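# Clamp the red wire, then rehang the meter on its hook

## Task

Get the clamp meter's jaws shut around the red wire so the wire sits completely inside them, and hold them fully shut on it for several seconds with no interruption. Then remove the meter from the wire. The jaws must never shut around any other wire, or the task fails. Next, return the meter to its original place on its hook, in its original orientation, with the jaws fully shut around the hook. The result only counts if it stays in place without the robot holding it. Finally, release the meter and move the hand away.

## Robot and tools

Robot: one arm carrying a five-fingered right hand. Cameras: cam_high, cam_low, cam_wrist, each 896x504 pixels, returned in that order. show_instructions (no arguments) displays the scene's reference pages, such as the clamp meter images, and moves nothing.

Frames. The scene frame has its origin on the table top right under the arm's base, +z up, and +y to the left when facing along +x. The base may be tilted. The hand point sits 0.05 m in front of the palm, where the index pad meets the thumb tip in a pinch. Its axes: +z runs along straightened fingers, +y points out of the palm, +x runs across the palm away from the thumb. Straight fingers extend 0.06 to 0.07 m past the point along +z. Across the palm the hand reaches 0.08 m on the little-finger side, and on the thumb side 0.02 m when the thumb is turned in front of the palm, up to 0.09 m otherwise. A fixed wrist bracket on the little-finger side sits 0.03 m beyond the point along +y and 0.11 m across the palm; it can collide.

The row. Every motion command is one row of 14 numbers, each in [-1, 1]: dx, dy, dz, rx, ry, rz, little, ring, middle, index, thumb_bend, thumb_turn, force_limit, speed. The first six are an offset, not a pose: a displacement of the hand point in its own axes, measured from its pose at the start of the action. A value of 1.0 equals 0.6 m or 180 degrees; rx, ry, rz form a single rotation vector. The six motor values are absolute targets: for the four fingers and thumb_bend, +1 is straight and -1 fully curled or bent; for thumb_turn, +1 is beside the palm and -1 in front of it, facing the fingers. A pinch is roughly index -0.22, thumb_bend -0.75, thumb_turn -0.57. force_limit maps -1..+1 linearly to about 0..10 N at the fingertip (0..15 N for the two thumb motors); it stops closing motors only. speed maps -1..+1 to near zero..full, full being 0.6 s for a whole finger stroke. Closing at speed -0.9 or below avoids overshooting the force limit.

execute_actions(actions): a list of actions, each a table of at most 15 rows, one row per 1/30 s control step. If a table has fewer rows, its last row is held for the remaining steps of that action. Every row in an action counts from the same start pose, not from the previous row. For the first action in a call, the start is the last pose a result reported. An empty list just returns state and images.

move(target, speed, stop_force, blocking): drives the hand point on a straight path toward one row's offset, measured from the pose in the latest result showing one. The hand values in the row are sent at the start. speed is in m/s, 0.002 to 0.5 (default 0.25); rotation is capped at twice that in rad/s. The path takes 0.5 to 10 s and ignores obstacles. stop_force (N, 9 to 40, optional) ends the path when the wrist sensor feels that much extra resistance along the target direction; use it only with very slow, non-rotating moves, and omit it when backing off a surface. blocking=false returns after 0.5 s while the arm continues (not allowed with stop_force); then use wait(0) or stop before sending new motion. The result adds a move: line (done, off_target, moving, held, fault, contact) plus limits such as paced or held, and the remaining distance to the target.

wait(seconds, 0 to 10) lets the scene run with the last command held. stop brakes a running move. zoom_image(camera, region=[x0, y0, x1, y1]) enlarges part of a camera's latest image; the region is at most 504 by 504 pixels, origin at top-left. finished_scene(scene) ends the current scene, given its number; it cannot be undone.

Motion limits. Each step, the commanded pose is clipped to within 100 mm and 16 degrees of the measured pose, so large offsets need several actions; the arm trails commands by about 0.17 s. Position takes priority over orientation when both can't be met. The elbow never fully straightens.

Results report end_effector_position (m) and end_effector_quat_wxyz in the scene frame, velocities, Hand target, joint positions and torques, Wrist force and Wrist torque in the hand's axes (noisy, offsets up to about 4 N, saturating near 50 N), and per motor: hand_measured, hand_stopped_by (moving, target, force, stalled, fault) and hand_load_n (positive means pushed open). A grip lost shows as loads near zero. A "pose unreachable" line means the clearance check altered the command.

Gripping. Turn the thumb in front of the palm before approaching; the whole hand can then wrap objects 0.035 to 0.08 m across. Locked fingers hold at least 15 N. Resending the same values keeps a grip; to squeeze harder raise force_limit and send a more closed target; to loosen send a more open one.

Avoid: the arm is stiff, so pressing even slightly past contact can trigger a fault. Joint load limits are 135 N m for the first three joints and 25.2 N m for the wrist joints, including held weight; any outside force of 150 N also faults. A fault halts the arm for 10 s. Holding loads heats motors (warning at 70 °C, braking at 85 °C). Do not drop the meter, slam or push hard, or knock anything off the table.

Each tool is called after ">>>" as name(argument=value, ...) on one line, values as JSON.

Reference images:

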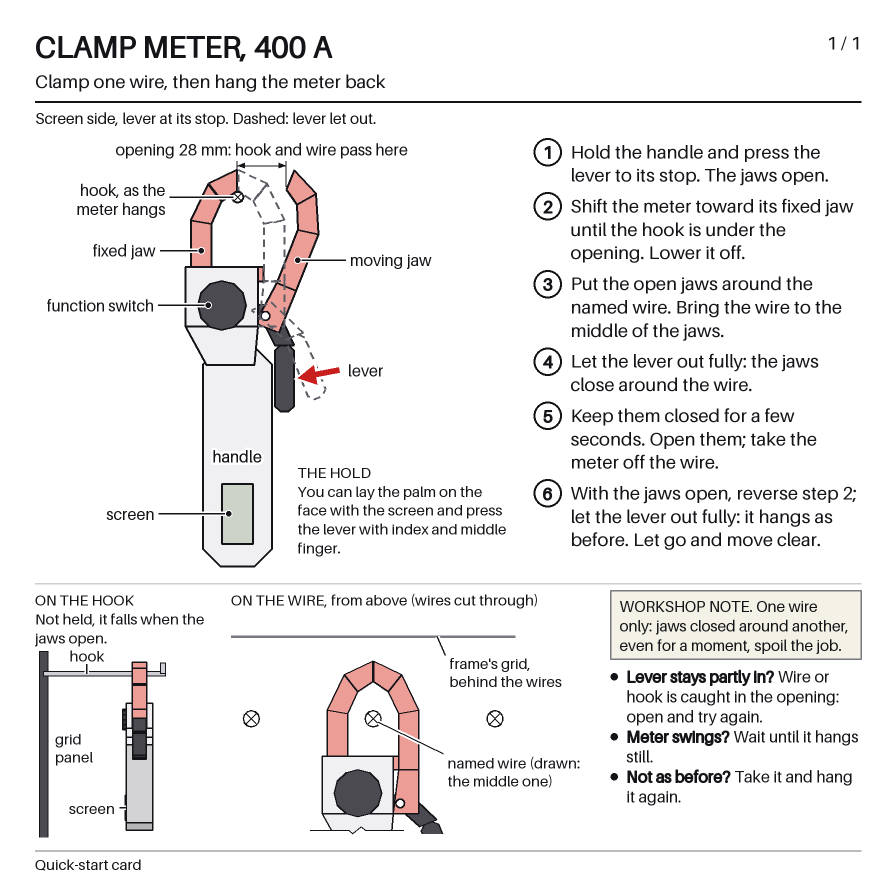

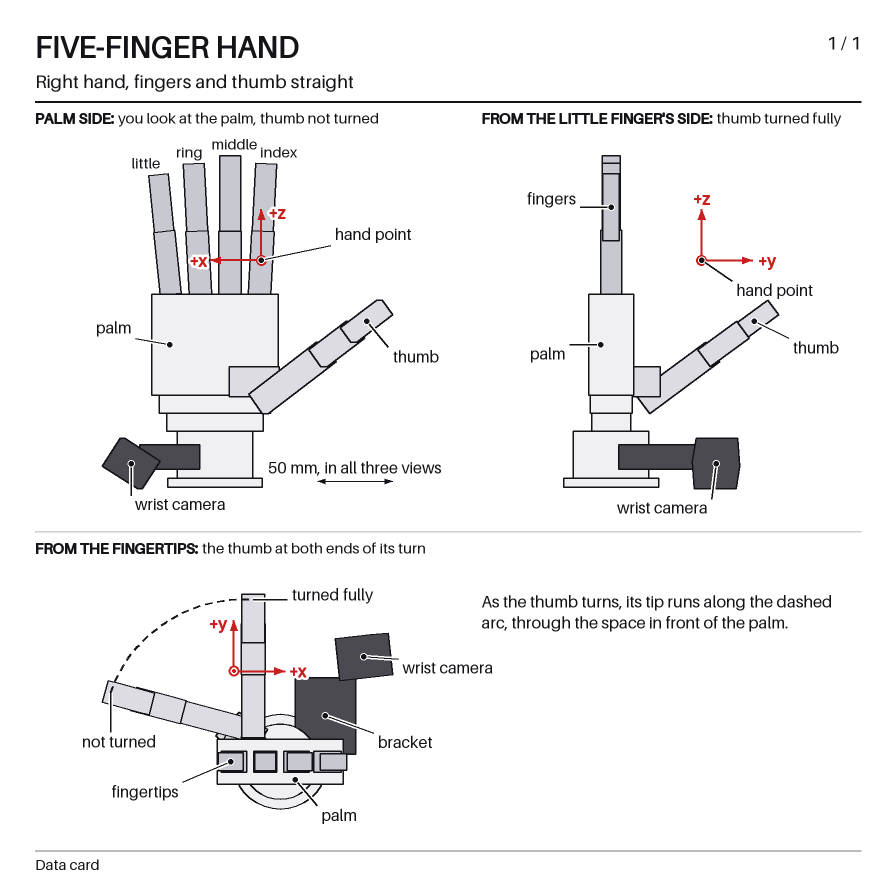

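## Session

>>> execute_actions(actions=[])

Scene clock: 0.00 s.
end_effector_position=(+0.4316, +0.0041, +0.2662) hand_measured=(+1.000, +1.000, +1.000, +1.000, +1.000, +1.000) hand_load_n=(+0.0, +0.0, +0.0, +0.0, +0.0, +0.0) hand_stopped_by=(target, target, target, target, target, target) hand_force_limit=0.00 hand_speed=-0.80 end_effector_quat_wxyz=(-0.427, +0.474, +0.592, -0.493) end_effector_velocity=(+0.000, +0.000, +0.000) end_effector_angular_velocity=(-0.000, -0.001, +0.002)
Joint positions: [-0.012 -0.362  1.181  2.166  1.832  0.148]
Joint velocities: [ 0.001 -0.001  0.    -0.     0.001  0.   ]
Joint torques (N m, as the arm reports them, + toward a larger angle): no reading
Motor temperatures (°C, as the motors report them): [22 23 22 32 32 30]
Wrist force (N, on the end effector, along its own x y z axes, offset not removed): no reading
Wrist torque (N m, same axes, about the end effector's origin, offset not removed): no reading
Hand target: +0.432, +0.004, +0.266; -0.427, +0.474, +0.592, -0.493

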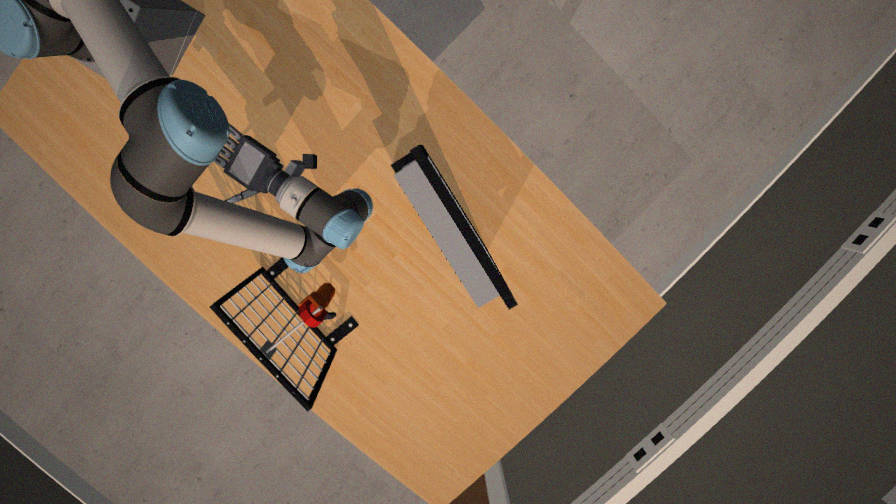

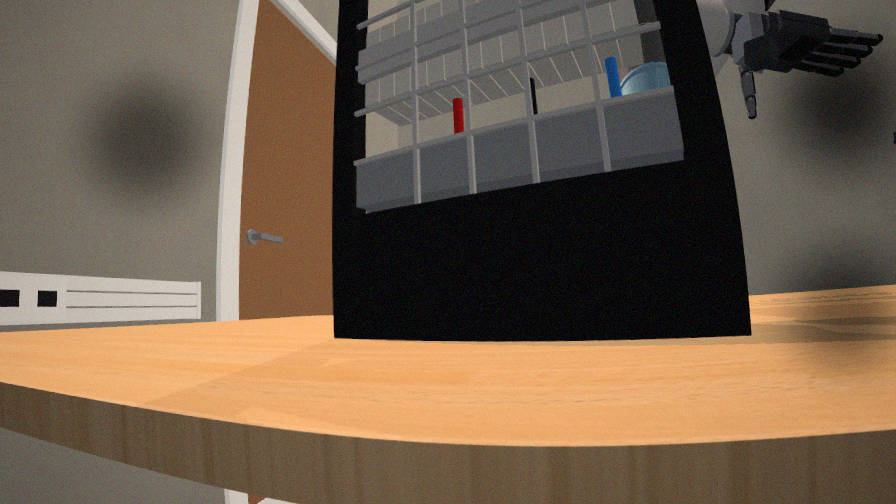

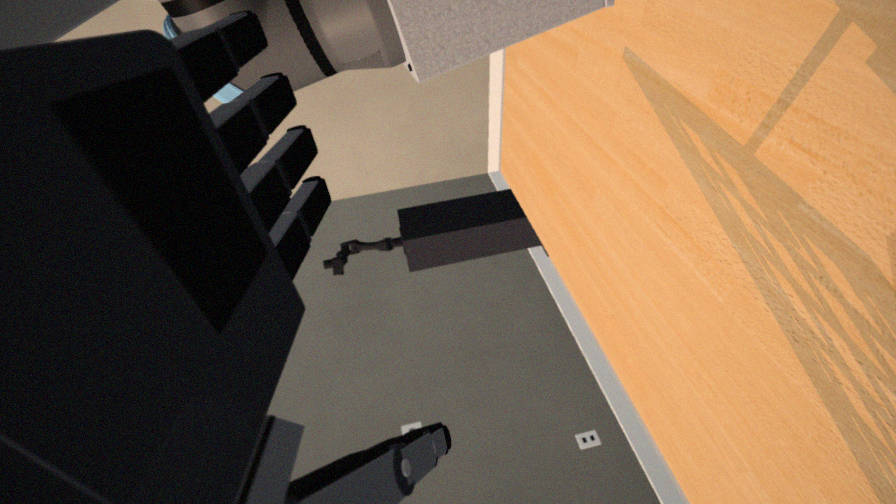

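>>> zoom_image(camera="cam_high", region=[180, 120, 560, 420])

Region (180, 120, 560, 420) of cam_high's 896x504 image, scaled by 1.326, with more detail than that image has; it fills the top 398 rows of this view, and the rest is white.

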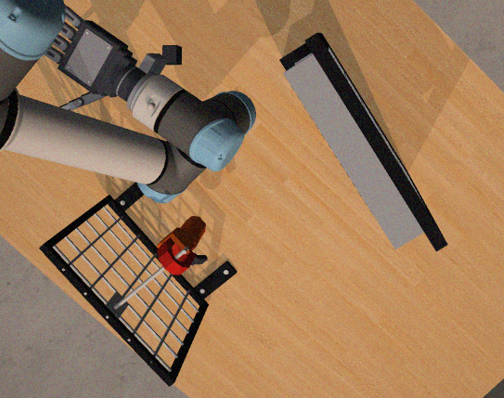

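>>> move(target=[0,-0.12,-0.13,-0.5,0,0,1,1,1,1,1,1,0,0])

>>> move(target=[0,0.1,-0.1,-0.42,0,0,1,1,1,1,1,1,0,0])

Scene clock: 28.33 s.
end_effector_position=(+0.4972, +0.0133, +0.3490) hand_measured=(+1.000, +1.000, +1.000, +1.000, +1.000, +1.000) hand_load_n=(+0.0, +0.0, +0.0, +0.0, +0.0, +0.0) hand_stopped_by=(target, target, target, target, target, target) hand_force_limit=0.00 hand_speed=0.00 end_effector_quat_wxyz=(+0.033, +0.638, +0.766, +0.069) end_effector_velocity=(+0.001, -0.000, +0.001) end_effector_angular_velocity=(+0.004, -0.015, -0.001)
Joint positions: [-0.072 -1.254  1.796  0.828  1.703 -0.322]
Joint velocities: [-0.004 -0.008  0.009 -0.015 -0.006 -0.006]
Joint torques (N m, as the arm reports them, + toward a larger angle): [ -1.01 -34.52  -3.58  -0.51  -1.64  -2.25]
Motor temperatures (°C, as the motors report them): [22 23 22 32 32 30]
Wrist force (N, on the end effector, along its own x y z axes, offset not removed): [-0.3 -0.1 1.2]
Wrist torque (N m, same axes, about the end effector's origin, offset not removed): [-0.03 0.01 0.02]
Hand target: +0.497, +0.013, +0.349; +0.034, +0.638, +0.766, +0.070
Off the commanded pose: 0.000 m, 0 deg.
move: done

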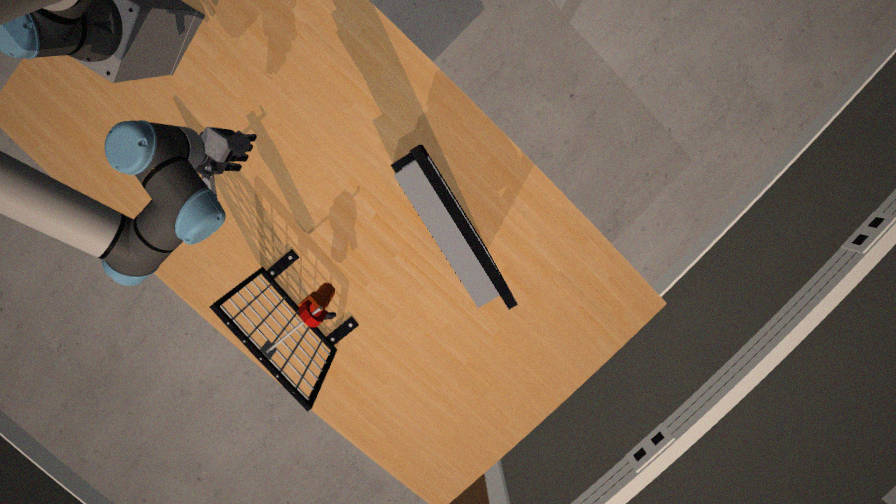

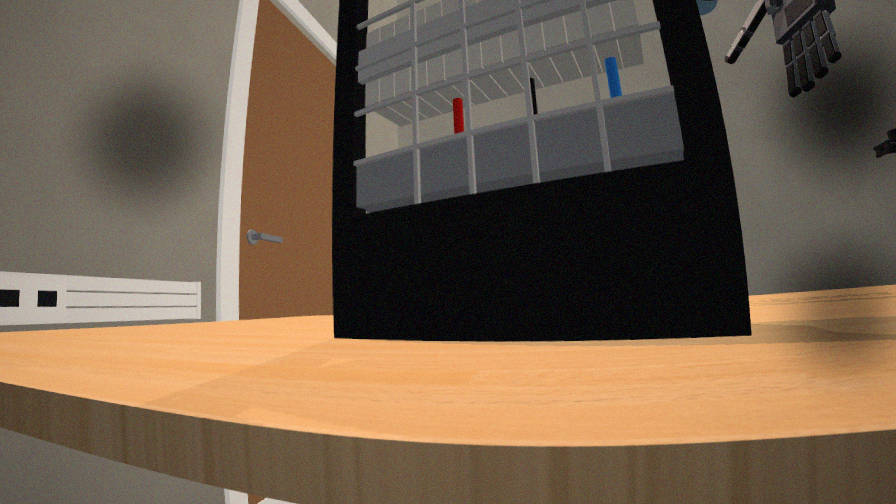

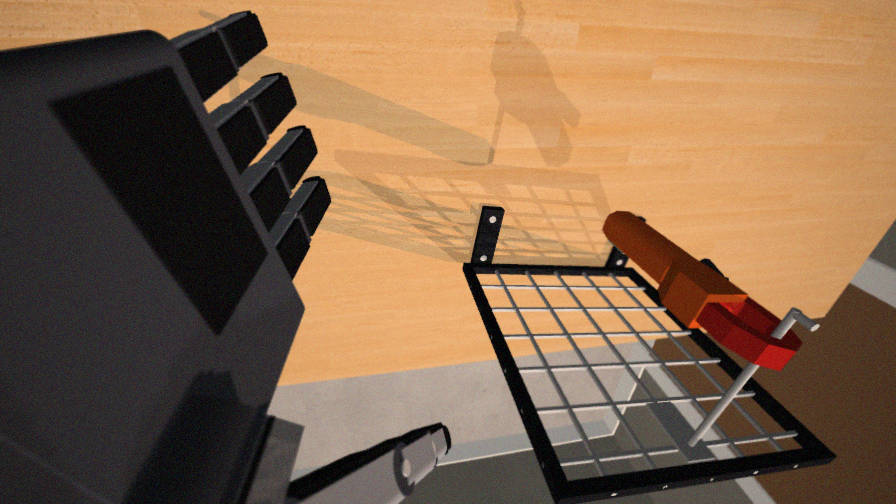

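Scene clock: 31.57 s.
end_effector_position=(+0.5472, +0.0201, +0.4171) hand_measured=(+1.000, +1.000, +1.000, +1.000, +1.000, +1.000) hand_load_n=(+0.0, +0.0, +0.0, +0.0, +0.0, +0.0) hand_stopped_by=(target, target, target, target, target, target) hand_force_limit=0.00 hand_speed=0.00 end_effector_quat_wxyz=(+0.416, +0.484, +0.564, +0.524) end_effector_velocity=(+0.001, -0.000, +0.001) end_effector_angular_velocity=(+0.003, -0.018, -0.003)
Joint positions: [-0.324 -1.409  2.455 -0.931  1.046 -0.245]
Joint velocities: [ 0.003  0.011  0.002 -0.034  0.001  0.011]
Joint torques (N m, as the arm reports them, + toward a larger angle): [ 16.25 -12.97   3.85  -3.4   -1.37   2.61]
Motor temperatures (°C, as the motors report them): [22 23 22 32 32 30]
Wrist force (N, on the end effector, along its own x y z axes, offset not removed): [1.4 -2.5 2.7]
Wrist torque (N m, same axes, about the end effector's origin, offset not removed): [-0.51 -0.19 0.22]
Hand target: +0.547, +0.020, +0.417; +0.417, +0.484, +0.563, +0.525
Off the commanded pose: 0.000 m, 0 deg.
move: done

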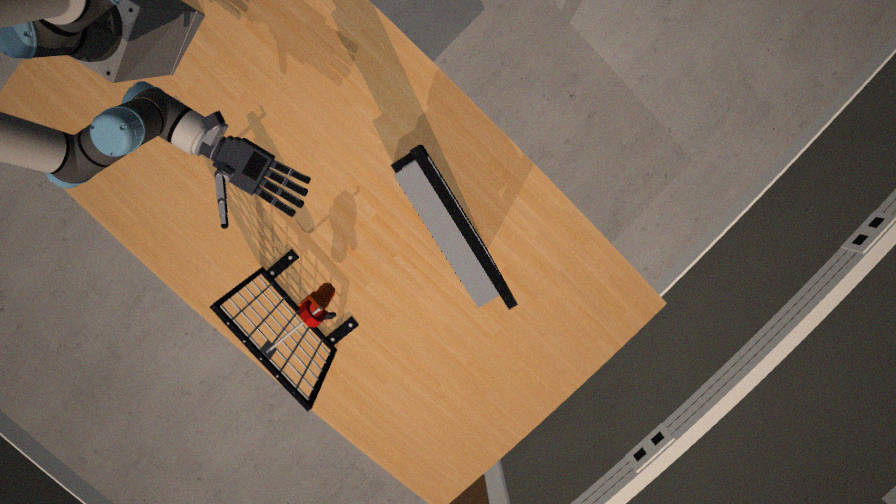

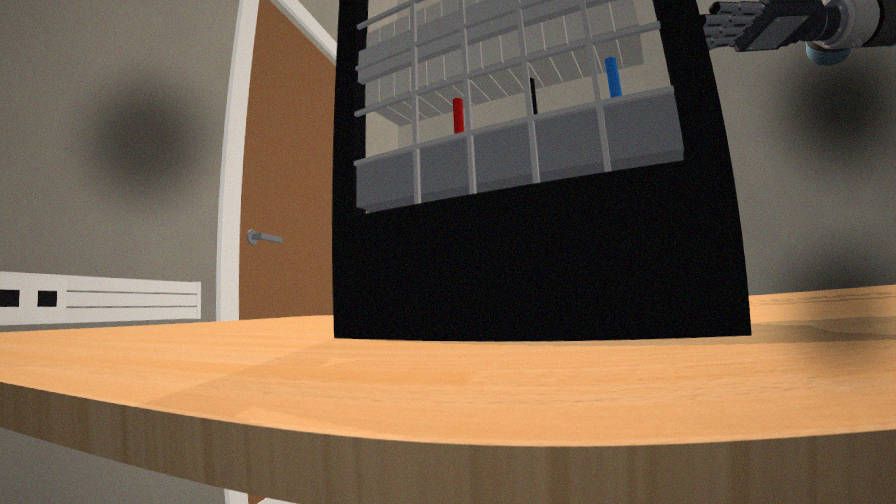

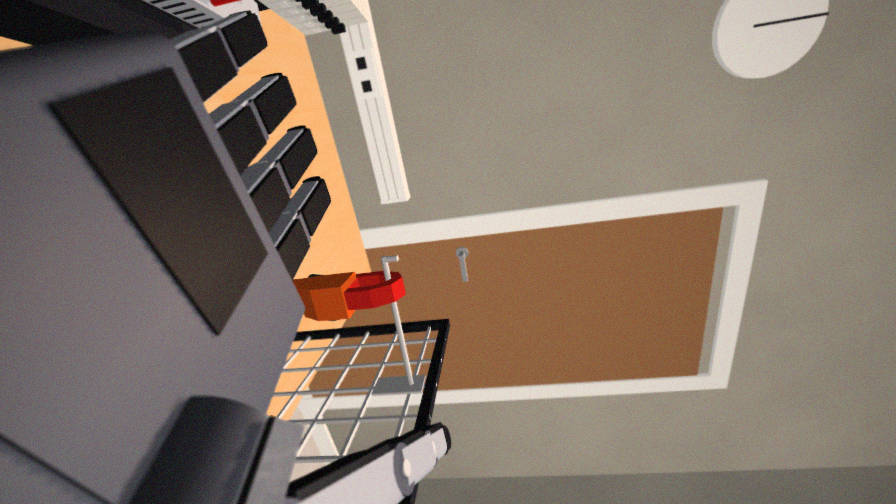

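>>> move(target=[-0.213,-0.19,0.032,0.02,-0.075,-0.507,1,1,1,1,1,-1,0,0])

Scene clock: 46.47 s.
end_effector_position=(+0.5772, -0.0996, +0.2970) hand_measured=(+1.000, +1.000, +1.000, +1.000, +1.000, -1.000) hand_load_n=(+0.0, +0.0, +0.0, +0.0, +0.0, +0.0) hand_stopped_by=(target, target, target, target, target, target) hand_force_limit=0.00 hand_speed=0.00 end_effector_quat_wxyz=(+0.708, +0.001, +0.707, -0.000) end_effector_velocity=(+0.000, -0.001, -0.001) end_effector_angular_velocity=(-0.013, -0.001, -0.001)
Joint positions: [-0.778 -1.076  2.325 -1.316  0.753 -1.741]
Joint velocities: [-0.003  0.002 -0.002 -0.001 -0.001 -0.011]
Joint torques (N m, as the arm reports them, + toward a larger angle): [ -2.37 -22.81 -15.99  -3.2   -1.83  -2.05]
Motor temperatures (°C, as the motors report them): [22 23 22 32 32 30]
Wrist force (N, on the end effector, along its own x y z axes, offset not removed): [0.0 -1.2 0.9]
Wrist torque (N m, same axes, about the end effector's origin, offset not removed): [-0.18 -0.05 -0.08]
Hand target: +0.577, -0.100, +0.297; +0.708, +0.000, +0.706, -0.001
Off the commanded pose: 0.000 m, 0 deg.
move: done

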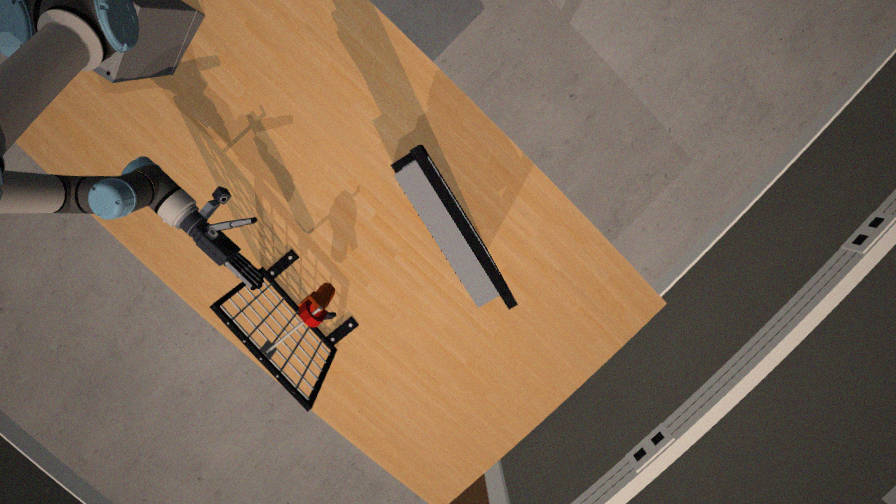

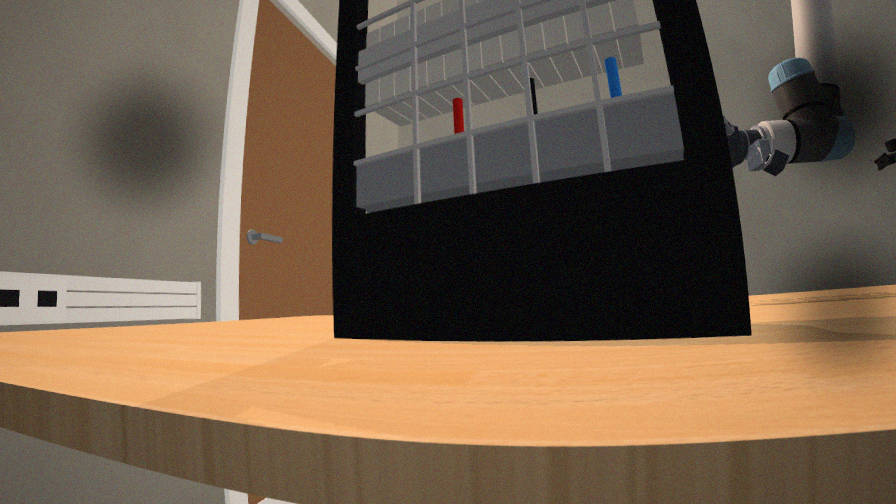

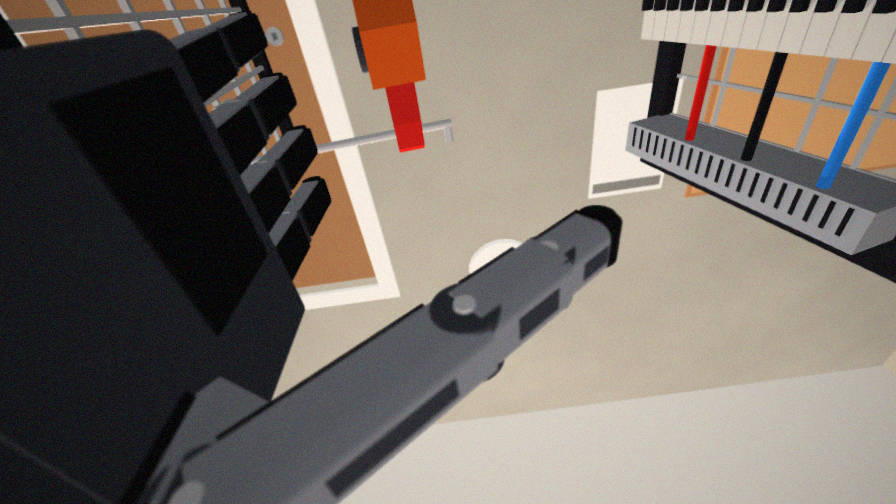

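>>> move(target=[0.12,0,0.15,0,0,0,1,1,1,1,1,-1,0,0], speed=0.1)

Scene clock: 58.03 s.
end_effector_position=(+0.6671, -0.0996, +0.2254) hand_measured=(+1.000, +1.000, +1.000, +1.000, +1.000, -1.000) hand_load_n=(+0.0, +0.0, +0.0, +0.0, +0.0, +0.0) hand_stopped_by=(target, target, target, target, target, target) hand_force_limit=0.00 hand_speed=0.00 end_effector_quat_wxyz=(+0.708, +0.001, +0.706, -0.000) end_effector_velocity=(+0.002, +0.001, -0.002) end_effector_angular_velocity=(+0.001, +0.002, +0.001)
Joint positions: [-0.641 -0.805  2.04  -1.295  0.889 -1.752]
Joint velocities: [ 0.002  0.005 -0.006  0.003  0.002 -0.   ]
Joint torques (N m, as the arm reports them, + toward a larger angle): [ 18.35 -29.85 -17.32   1.25   1.1   -2.22]
Motor temperatures (°C, as the motors report them): [22 23 22 32 32 30]
Wrist force (N, on the end effector, along its own x y z axes, offset not removed): [0.5 -1.4 -2.8]
Wrist torque (N m, same axes, about the end effector's origin, offset not removed): [-0.13 0.05 0.22]
Hand target: +0.667, -0.100, +0.225; +0.708, +0.001, +0.706, -0.000
Off the commanded pose: 0.000 m, 0 deg.
move: done

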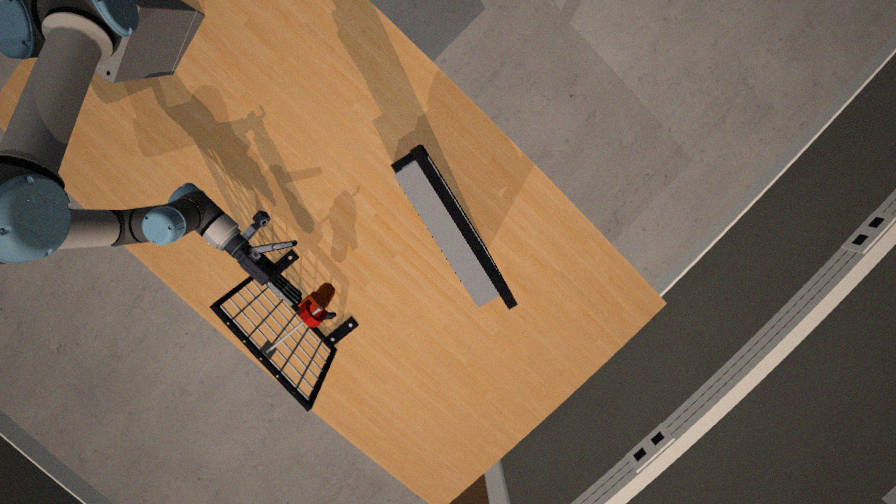

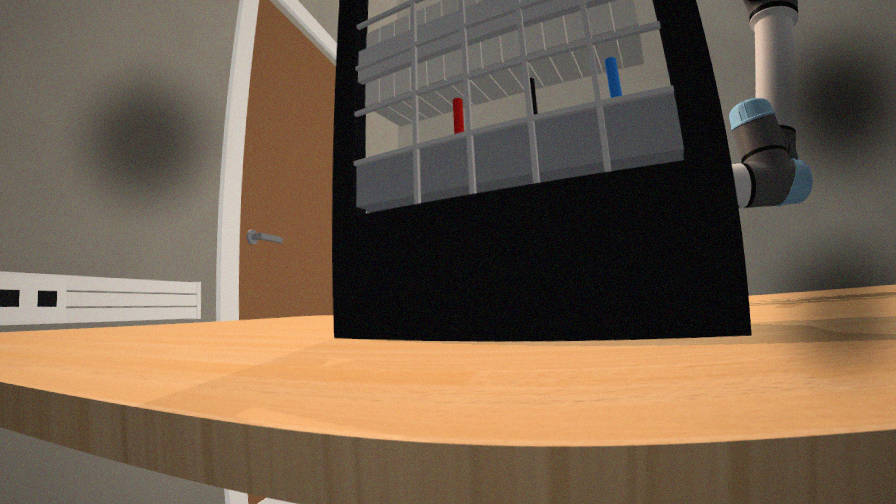

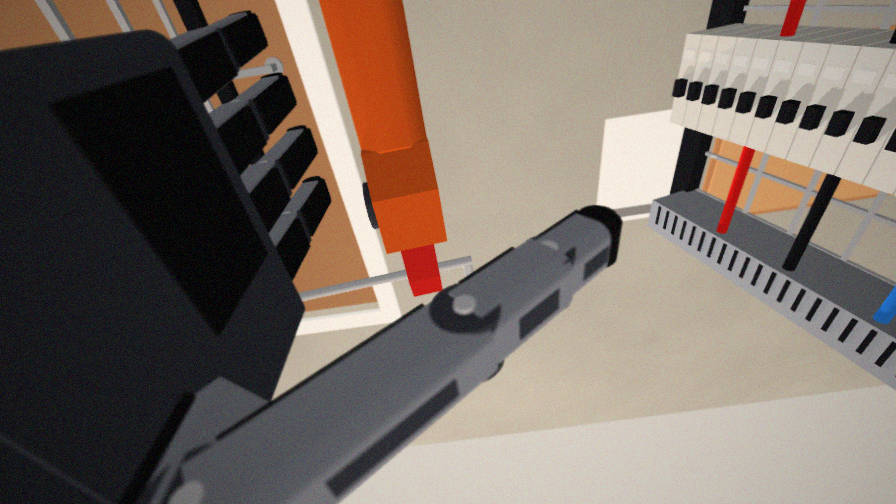

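>>> move(target=[0.02,0,0.12,0,0,0,1,1,1,1,1,-1,0,0], speed=0.05)

Scene clock: 66.77 s.
end_effector_position=(+0.7388, -0.0997, +0.2137) hand_measured=(+1.000, +1.000, +1.000, +1.000, +1.000, -1.000) hand_load_n=(+0.0, +0.0, +0.0, +0.0, +0.0, +0.0) hand_stopped_by=(target, target, target, target, target, target) hand_force_limit=0.00 hand_speed=0.00 end_effector_quat_wxyz=(+0.708, +0.001, +0.706, +0.000) end_effector_velocity=(+0.002, +0.000, -0.001) end_effector_angular_velocity=(+0.000, +0.001, +0.001)
Joint positions: [-0.553 -0.716  1.825 -1.165  0.977 -1.758]
Joint velocities: [ 0.002  0.004 -0.007  0.004  0.001 -0.   ]
Joint torques (N m, as the arm reports them, + toward a larger angle): [ 19.54 -34.18 -20.14   1.22   1.07  -2.2 ]
Motor temperatures (°C, as the motors report them): [22 23 22 32 32 30]
Wrist force (N, on the end effector, along its own x y z axes, offset not removed): [1.2 -1.4 -0.7]
Wrist torque (N m, same axes, about the end effector's origin, offset not removed): [-0.10 -0.09 0.08]
Hand target: +0.739, -0.100, +0.214; +0.708, +0.001, +0.706, +0.000
Off the commanded pose: 0.000 m, 0 deg.
move: done

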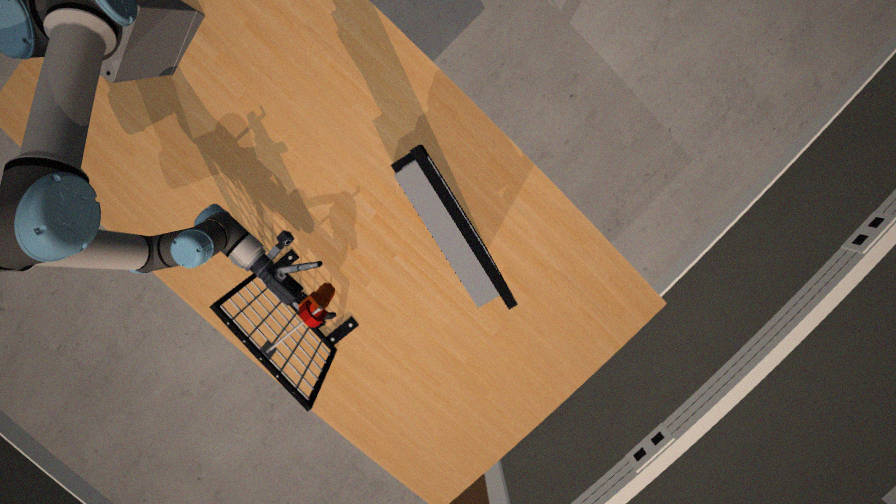

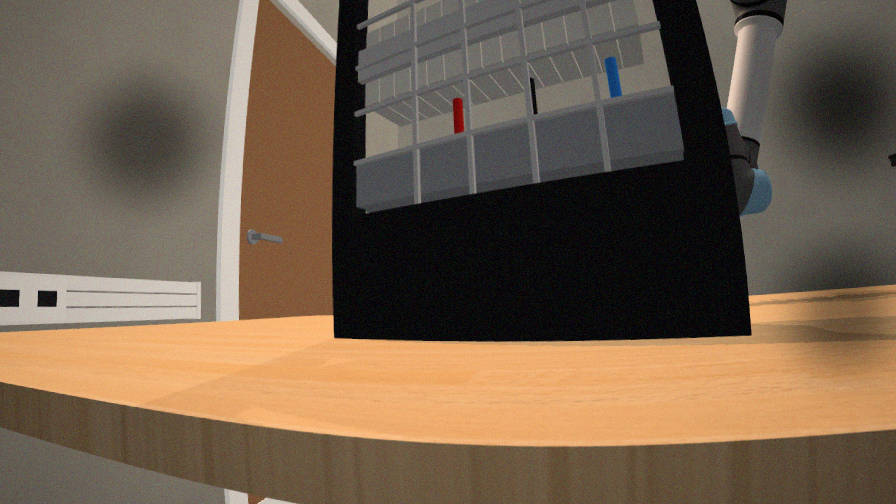

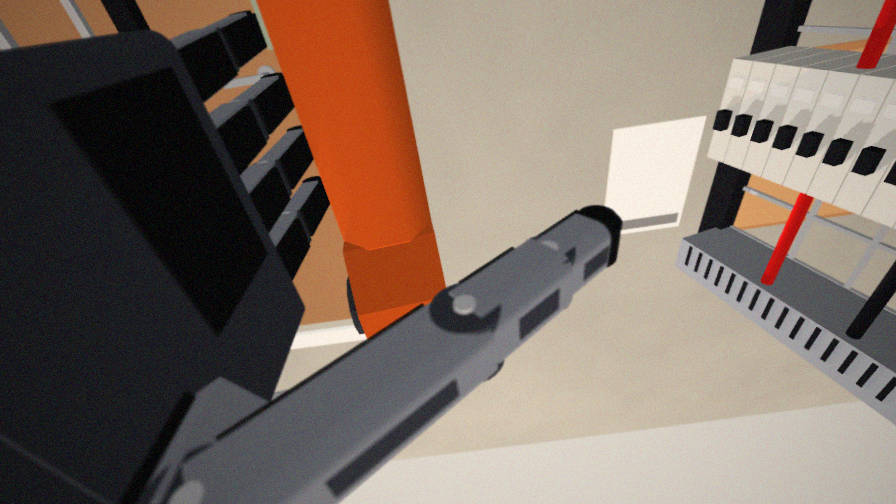

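>>> move(target=[0,0.012,0.075,0.025,0,0,1,1,1,1,1,-1,0,0], speed=0.03)

>>> zoom_image(camera="cam_high", region=[230, 230, 390, 370])

Scene clock: 77.00 s.
end_effector_position=(+0.7836, -0.0926, +0.2138) hand_measured=(+1.000, +1.000, +1.000, +1.000, +1.000, -1.000) hand_load_n=(+0.0, +0.0, +0.0, +0.0, +0.0, +0.0) hand_stopped_by=(target, target, target, target, target, target) hand_force_limit=0.00 hand_speed=0.00 end_effector_quat_wxyz=(+0.707, +0.029, +0.706, -0.028) end_effector_velocity=(+0.002, +0.001, -0.001) end_effector_angular_velocity=(+0.001, +0.002, -0.003)
Joint positions: [-0.468 -0.672  1.726 -1.123  1.139 -1.756]
Joint velocities: [ 0.004  0.003 -0.004  0.003  0.007 -0.   ]
Joint torques (N m, as the arm reports them, + toward a larger angle): [ 21.75 -37.25 -21.9    1.02   1.13   2.3 ]
Motor temperatures (°C, as the motors report them): [22 23 22 32 32 30]
Wrist force (N, on the end effector, along its own x y z axes, offset not removed): [-1.7 -3.2 -0.2]
Wrist torque (N m, same axes, about the end effector's origin, offset not removed): [-0.51 0.31 -0.21]
Hand target: +0.784, -0.093, +0.214; +0.707, +0.029, +0.706, -0.028
Off the commanded pose: 0.000 m, 0 deg.
move: done

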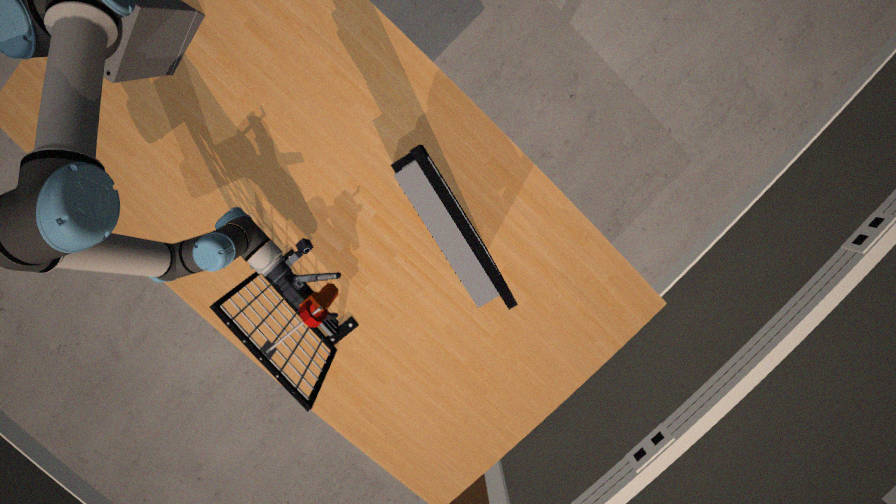

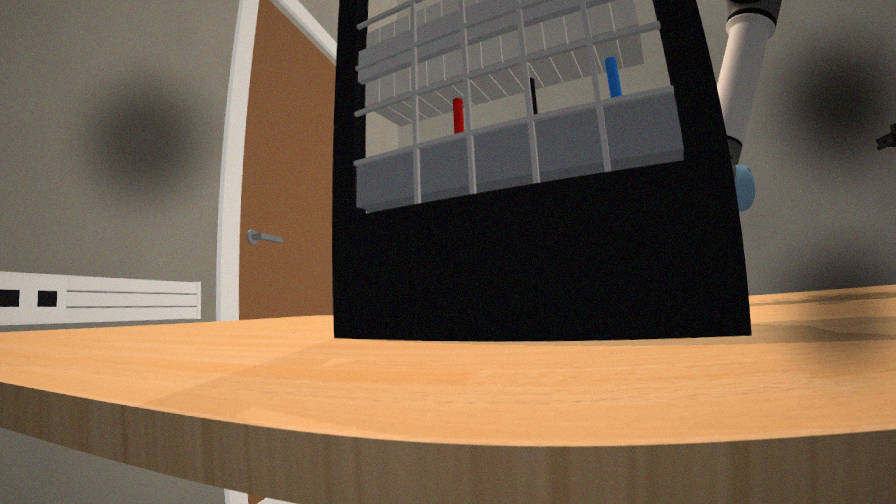

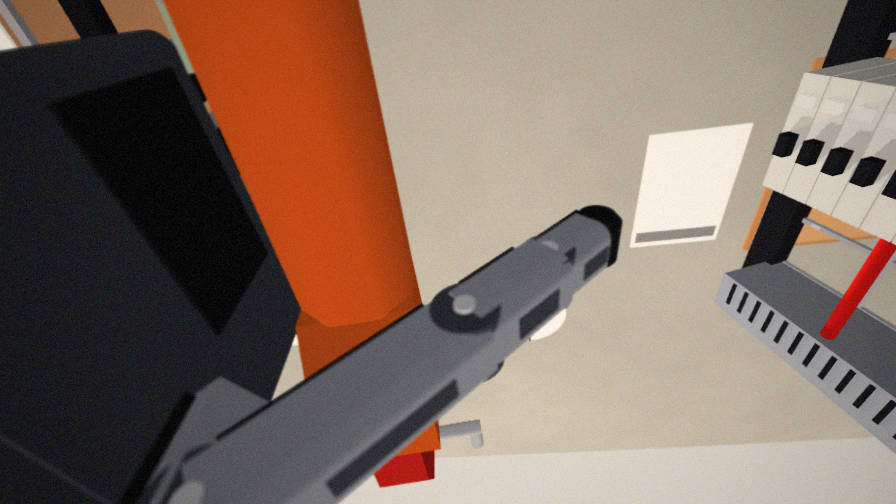

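Region (230, 230, 390, 370) of cam_high's 896x504 image, scaled by 3.150, with more detail than that image has; it fills the top 441 rows of this view, and the rest is white.

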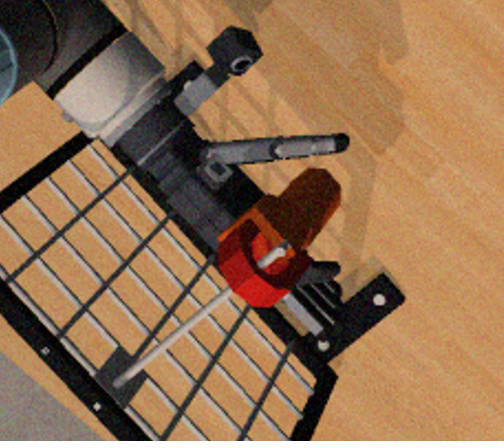

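>>> move(target=[0,-0.012,0,0,0,0,1,1,1,1,1,-1,0,0], speed=0.02)

>>> move(target=[0,0,0.04,0,0,0,1,1,1,1,1,-1,0,0], speed=0.02)

>>> zoom_image(camera="cam_high", region=[230, 230, 390, 370])

Scene clock: 86.17 s.
end_effector_position=(+0.7830, -0.0994, +0.2138) hand_measured=(+1.000, +1.000, +1.000, +1.000, +1.000, -1.000) hand_load_n=(+0.0, +0.0, +0.0, +0.0, +0.0, +0.0) hand_stopped_by=(target, target, target, target, target, target) hand_force_limit=0.00 hand_speed=0.00 end_effector_quat_wxyz=(+0.707, +0.029, +0.706, -0.028) end_effector_velocity=(+0.000, -0.004, +0.001) end_effector_angular_velocity=(-0.001, -0.001, -0.001)
Joint positions: [-0.48  -0.674  1.723 -1.119  1.127 -1.755]
Joint velocities: [-0.005 -0.001 -0.002  0.002 -0.004  0.   ]
Joint torques (N m, as the arm reports them, + toward a larger angle): [  1.95 -49.25 -23.39   0.97  -1.91   2.41]
Motor temperatures (°C, as the motors report them): [22 23 22 32 32 30]
Wrist force (N, on the end effector, along its own x y z axes, offset not removed): [1.1 -1.4 -0.5]
Wrist torque (N m, same axes, about the end effector's origin, offset not removed): [0.00 -0.26 0.00]
Hand target: +0.783, -0.100, +0.214; +0.707, +0.029, +0.706, -0.028
Off the commanded pose: 0.000 m, 0 deg.
move: done

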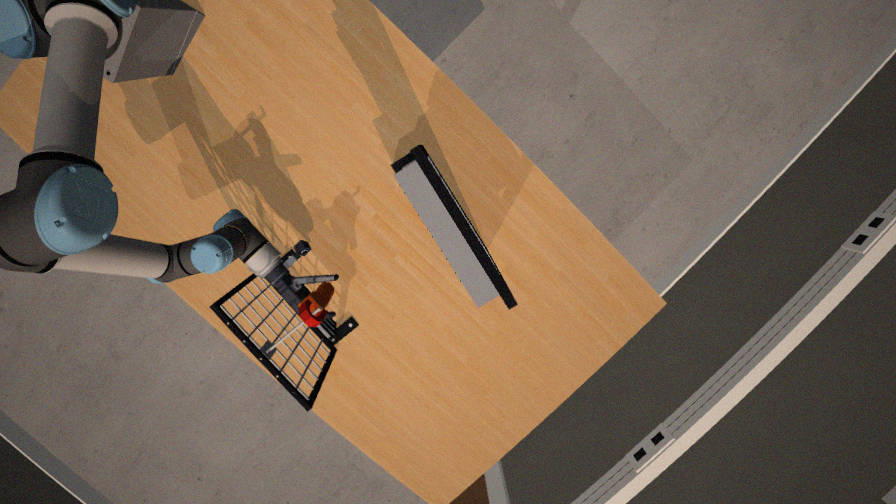

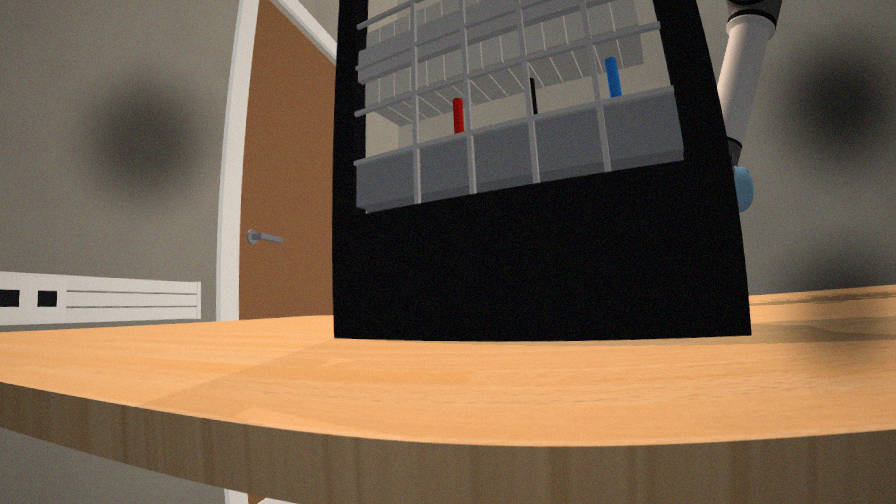

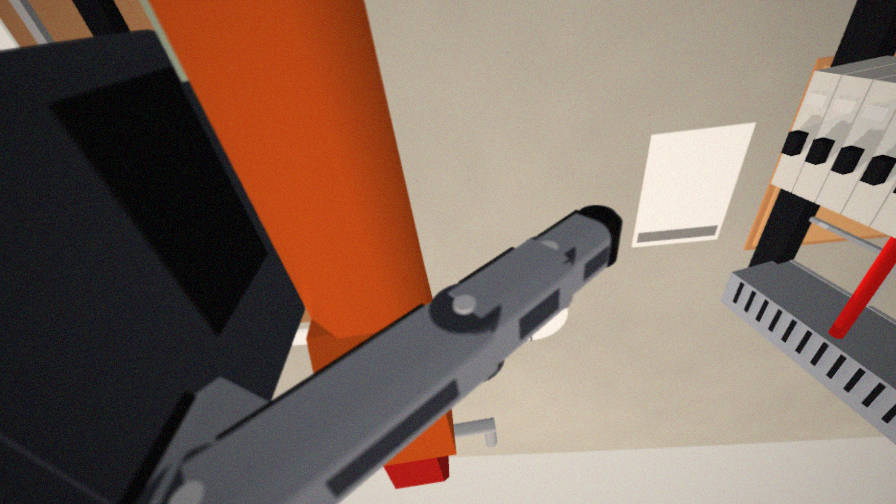

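Scene clock: 87.67 s.
end_effector_position=(+0.8066, -0.1013, +0.2138) hand_measured=(+1.000, +1.000, +1.000, +1.000, +1.000, -1.000) hand_load_n=(+0.0, +0.0, +0.0, +0.0, +0.0, +0.0) hand_stopped_by=(target, target, target, target, target, target) hand_force_limit=0.00 hand_speed=0.00 end_effector_quat_wxyz=(+0.707, +0.029, +0.706, -0.028) end_effector_velocity=(+0.003, -0.000, -0.000) end_effector_angular_velocity=(-0.000, +0.000, -0.000)
Joint positions: [-0.462 -0.647  1.645 -1.067  1.145 -1.757]
Joint velocities: [ 0.002  0.004 -0.01   0.006  0.002 -0.   ]
Joint torques (N m, as the arm reports them, + toward a larger angle): [ 21.64 -37.59 -23.73   0.96   1.01  -2.14]
Motor temperatures (°C, as the motors report them): [22 23 22 32 32 30]
Wrist force (N, on the end effector, along its own x y z axes, offset not removed): [1.2 -2.1 -0.8]
Wrist torque (N m, same axes, about the end effector's origin, offset not removed): [-0.33 -0.28 0.08]
Hand target: +0.807, -0.101, +0.214; +0.707, +0.029, +0.706, -0.028
Off the commanded pose: 0.000 m, 0 deg.
move: done

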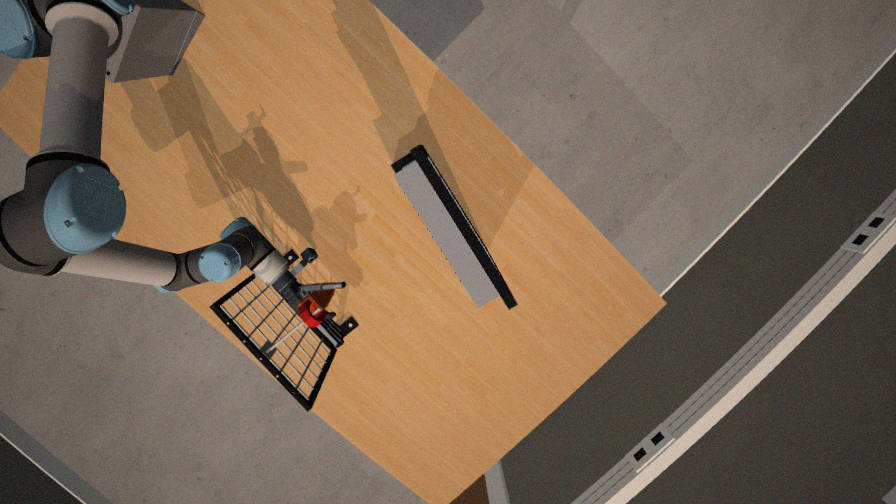

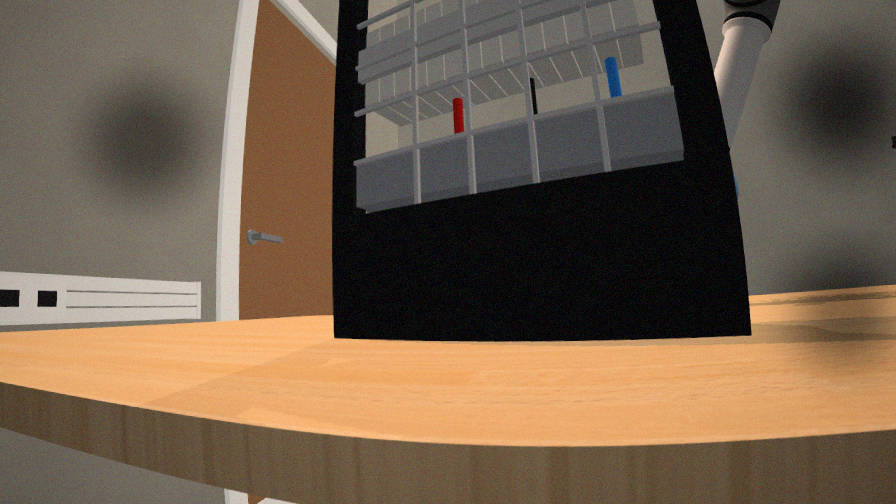

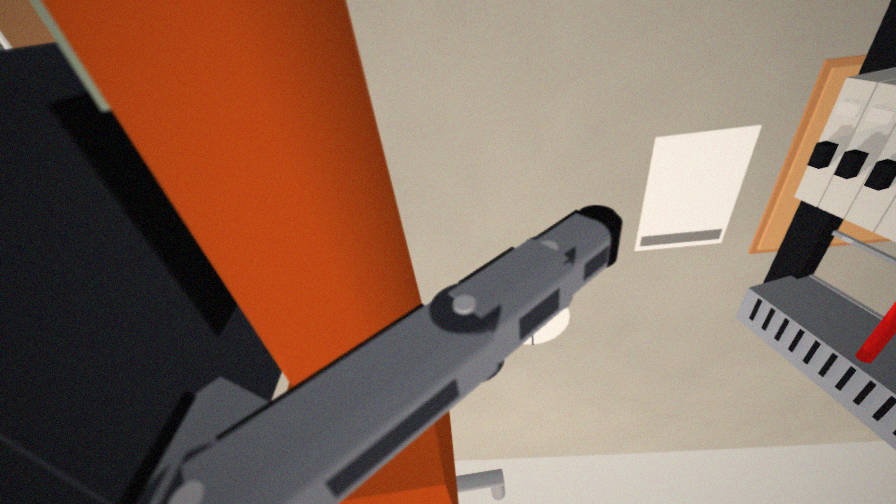

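Region (230, 230, 390, 370) of cam_high's 896x504 image, scaled by 3.150, with more detail than that image has; it fills the top 441 rows of this view, and the rest is white.

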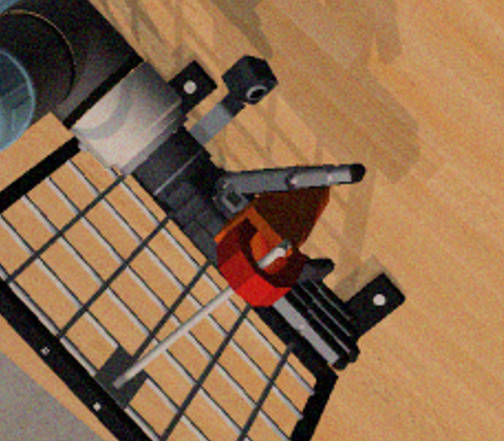

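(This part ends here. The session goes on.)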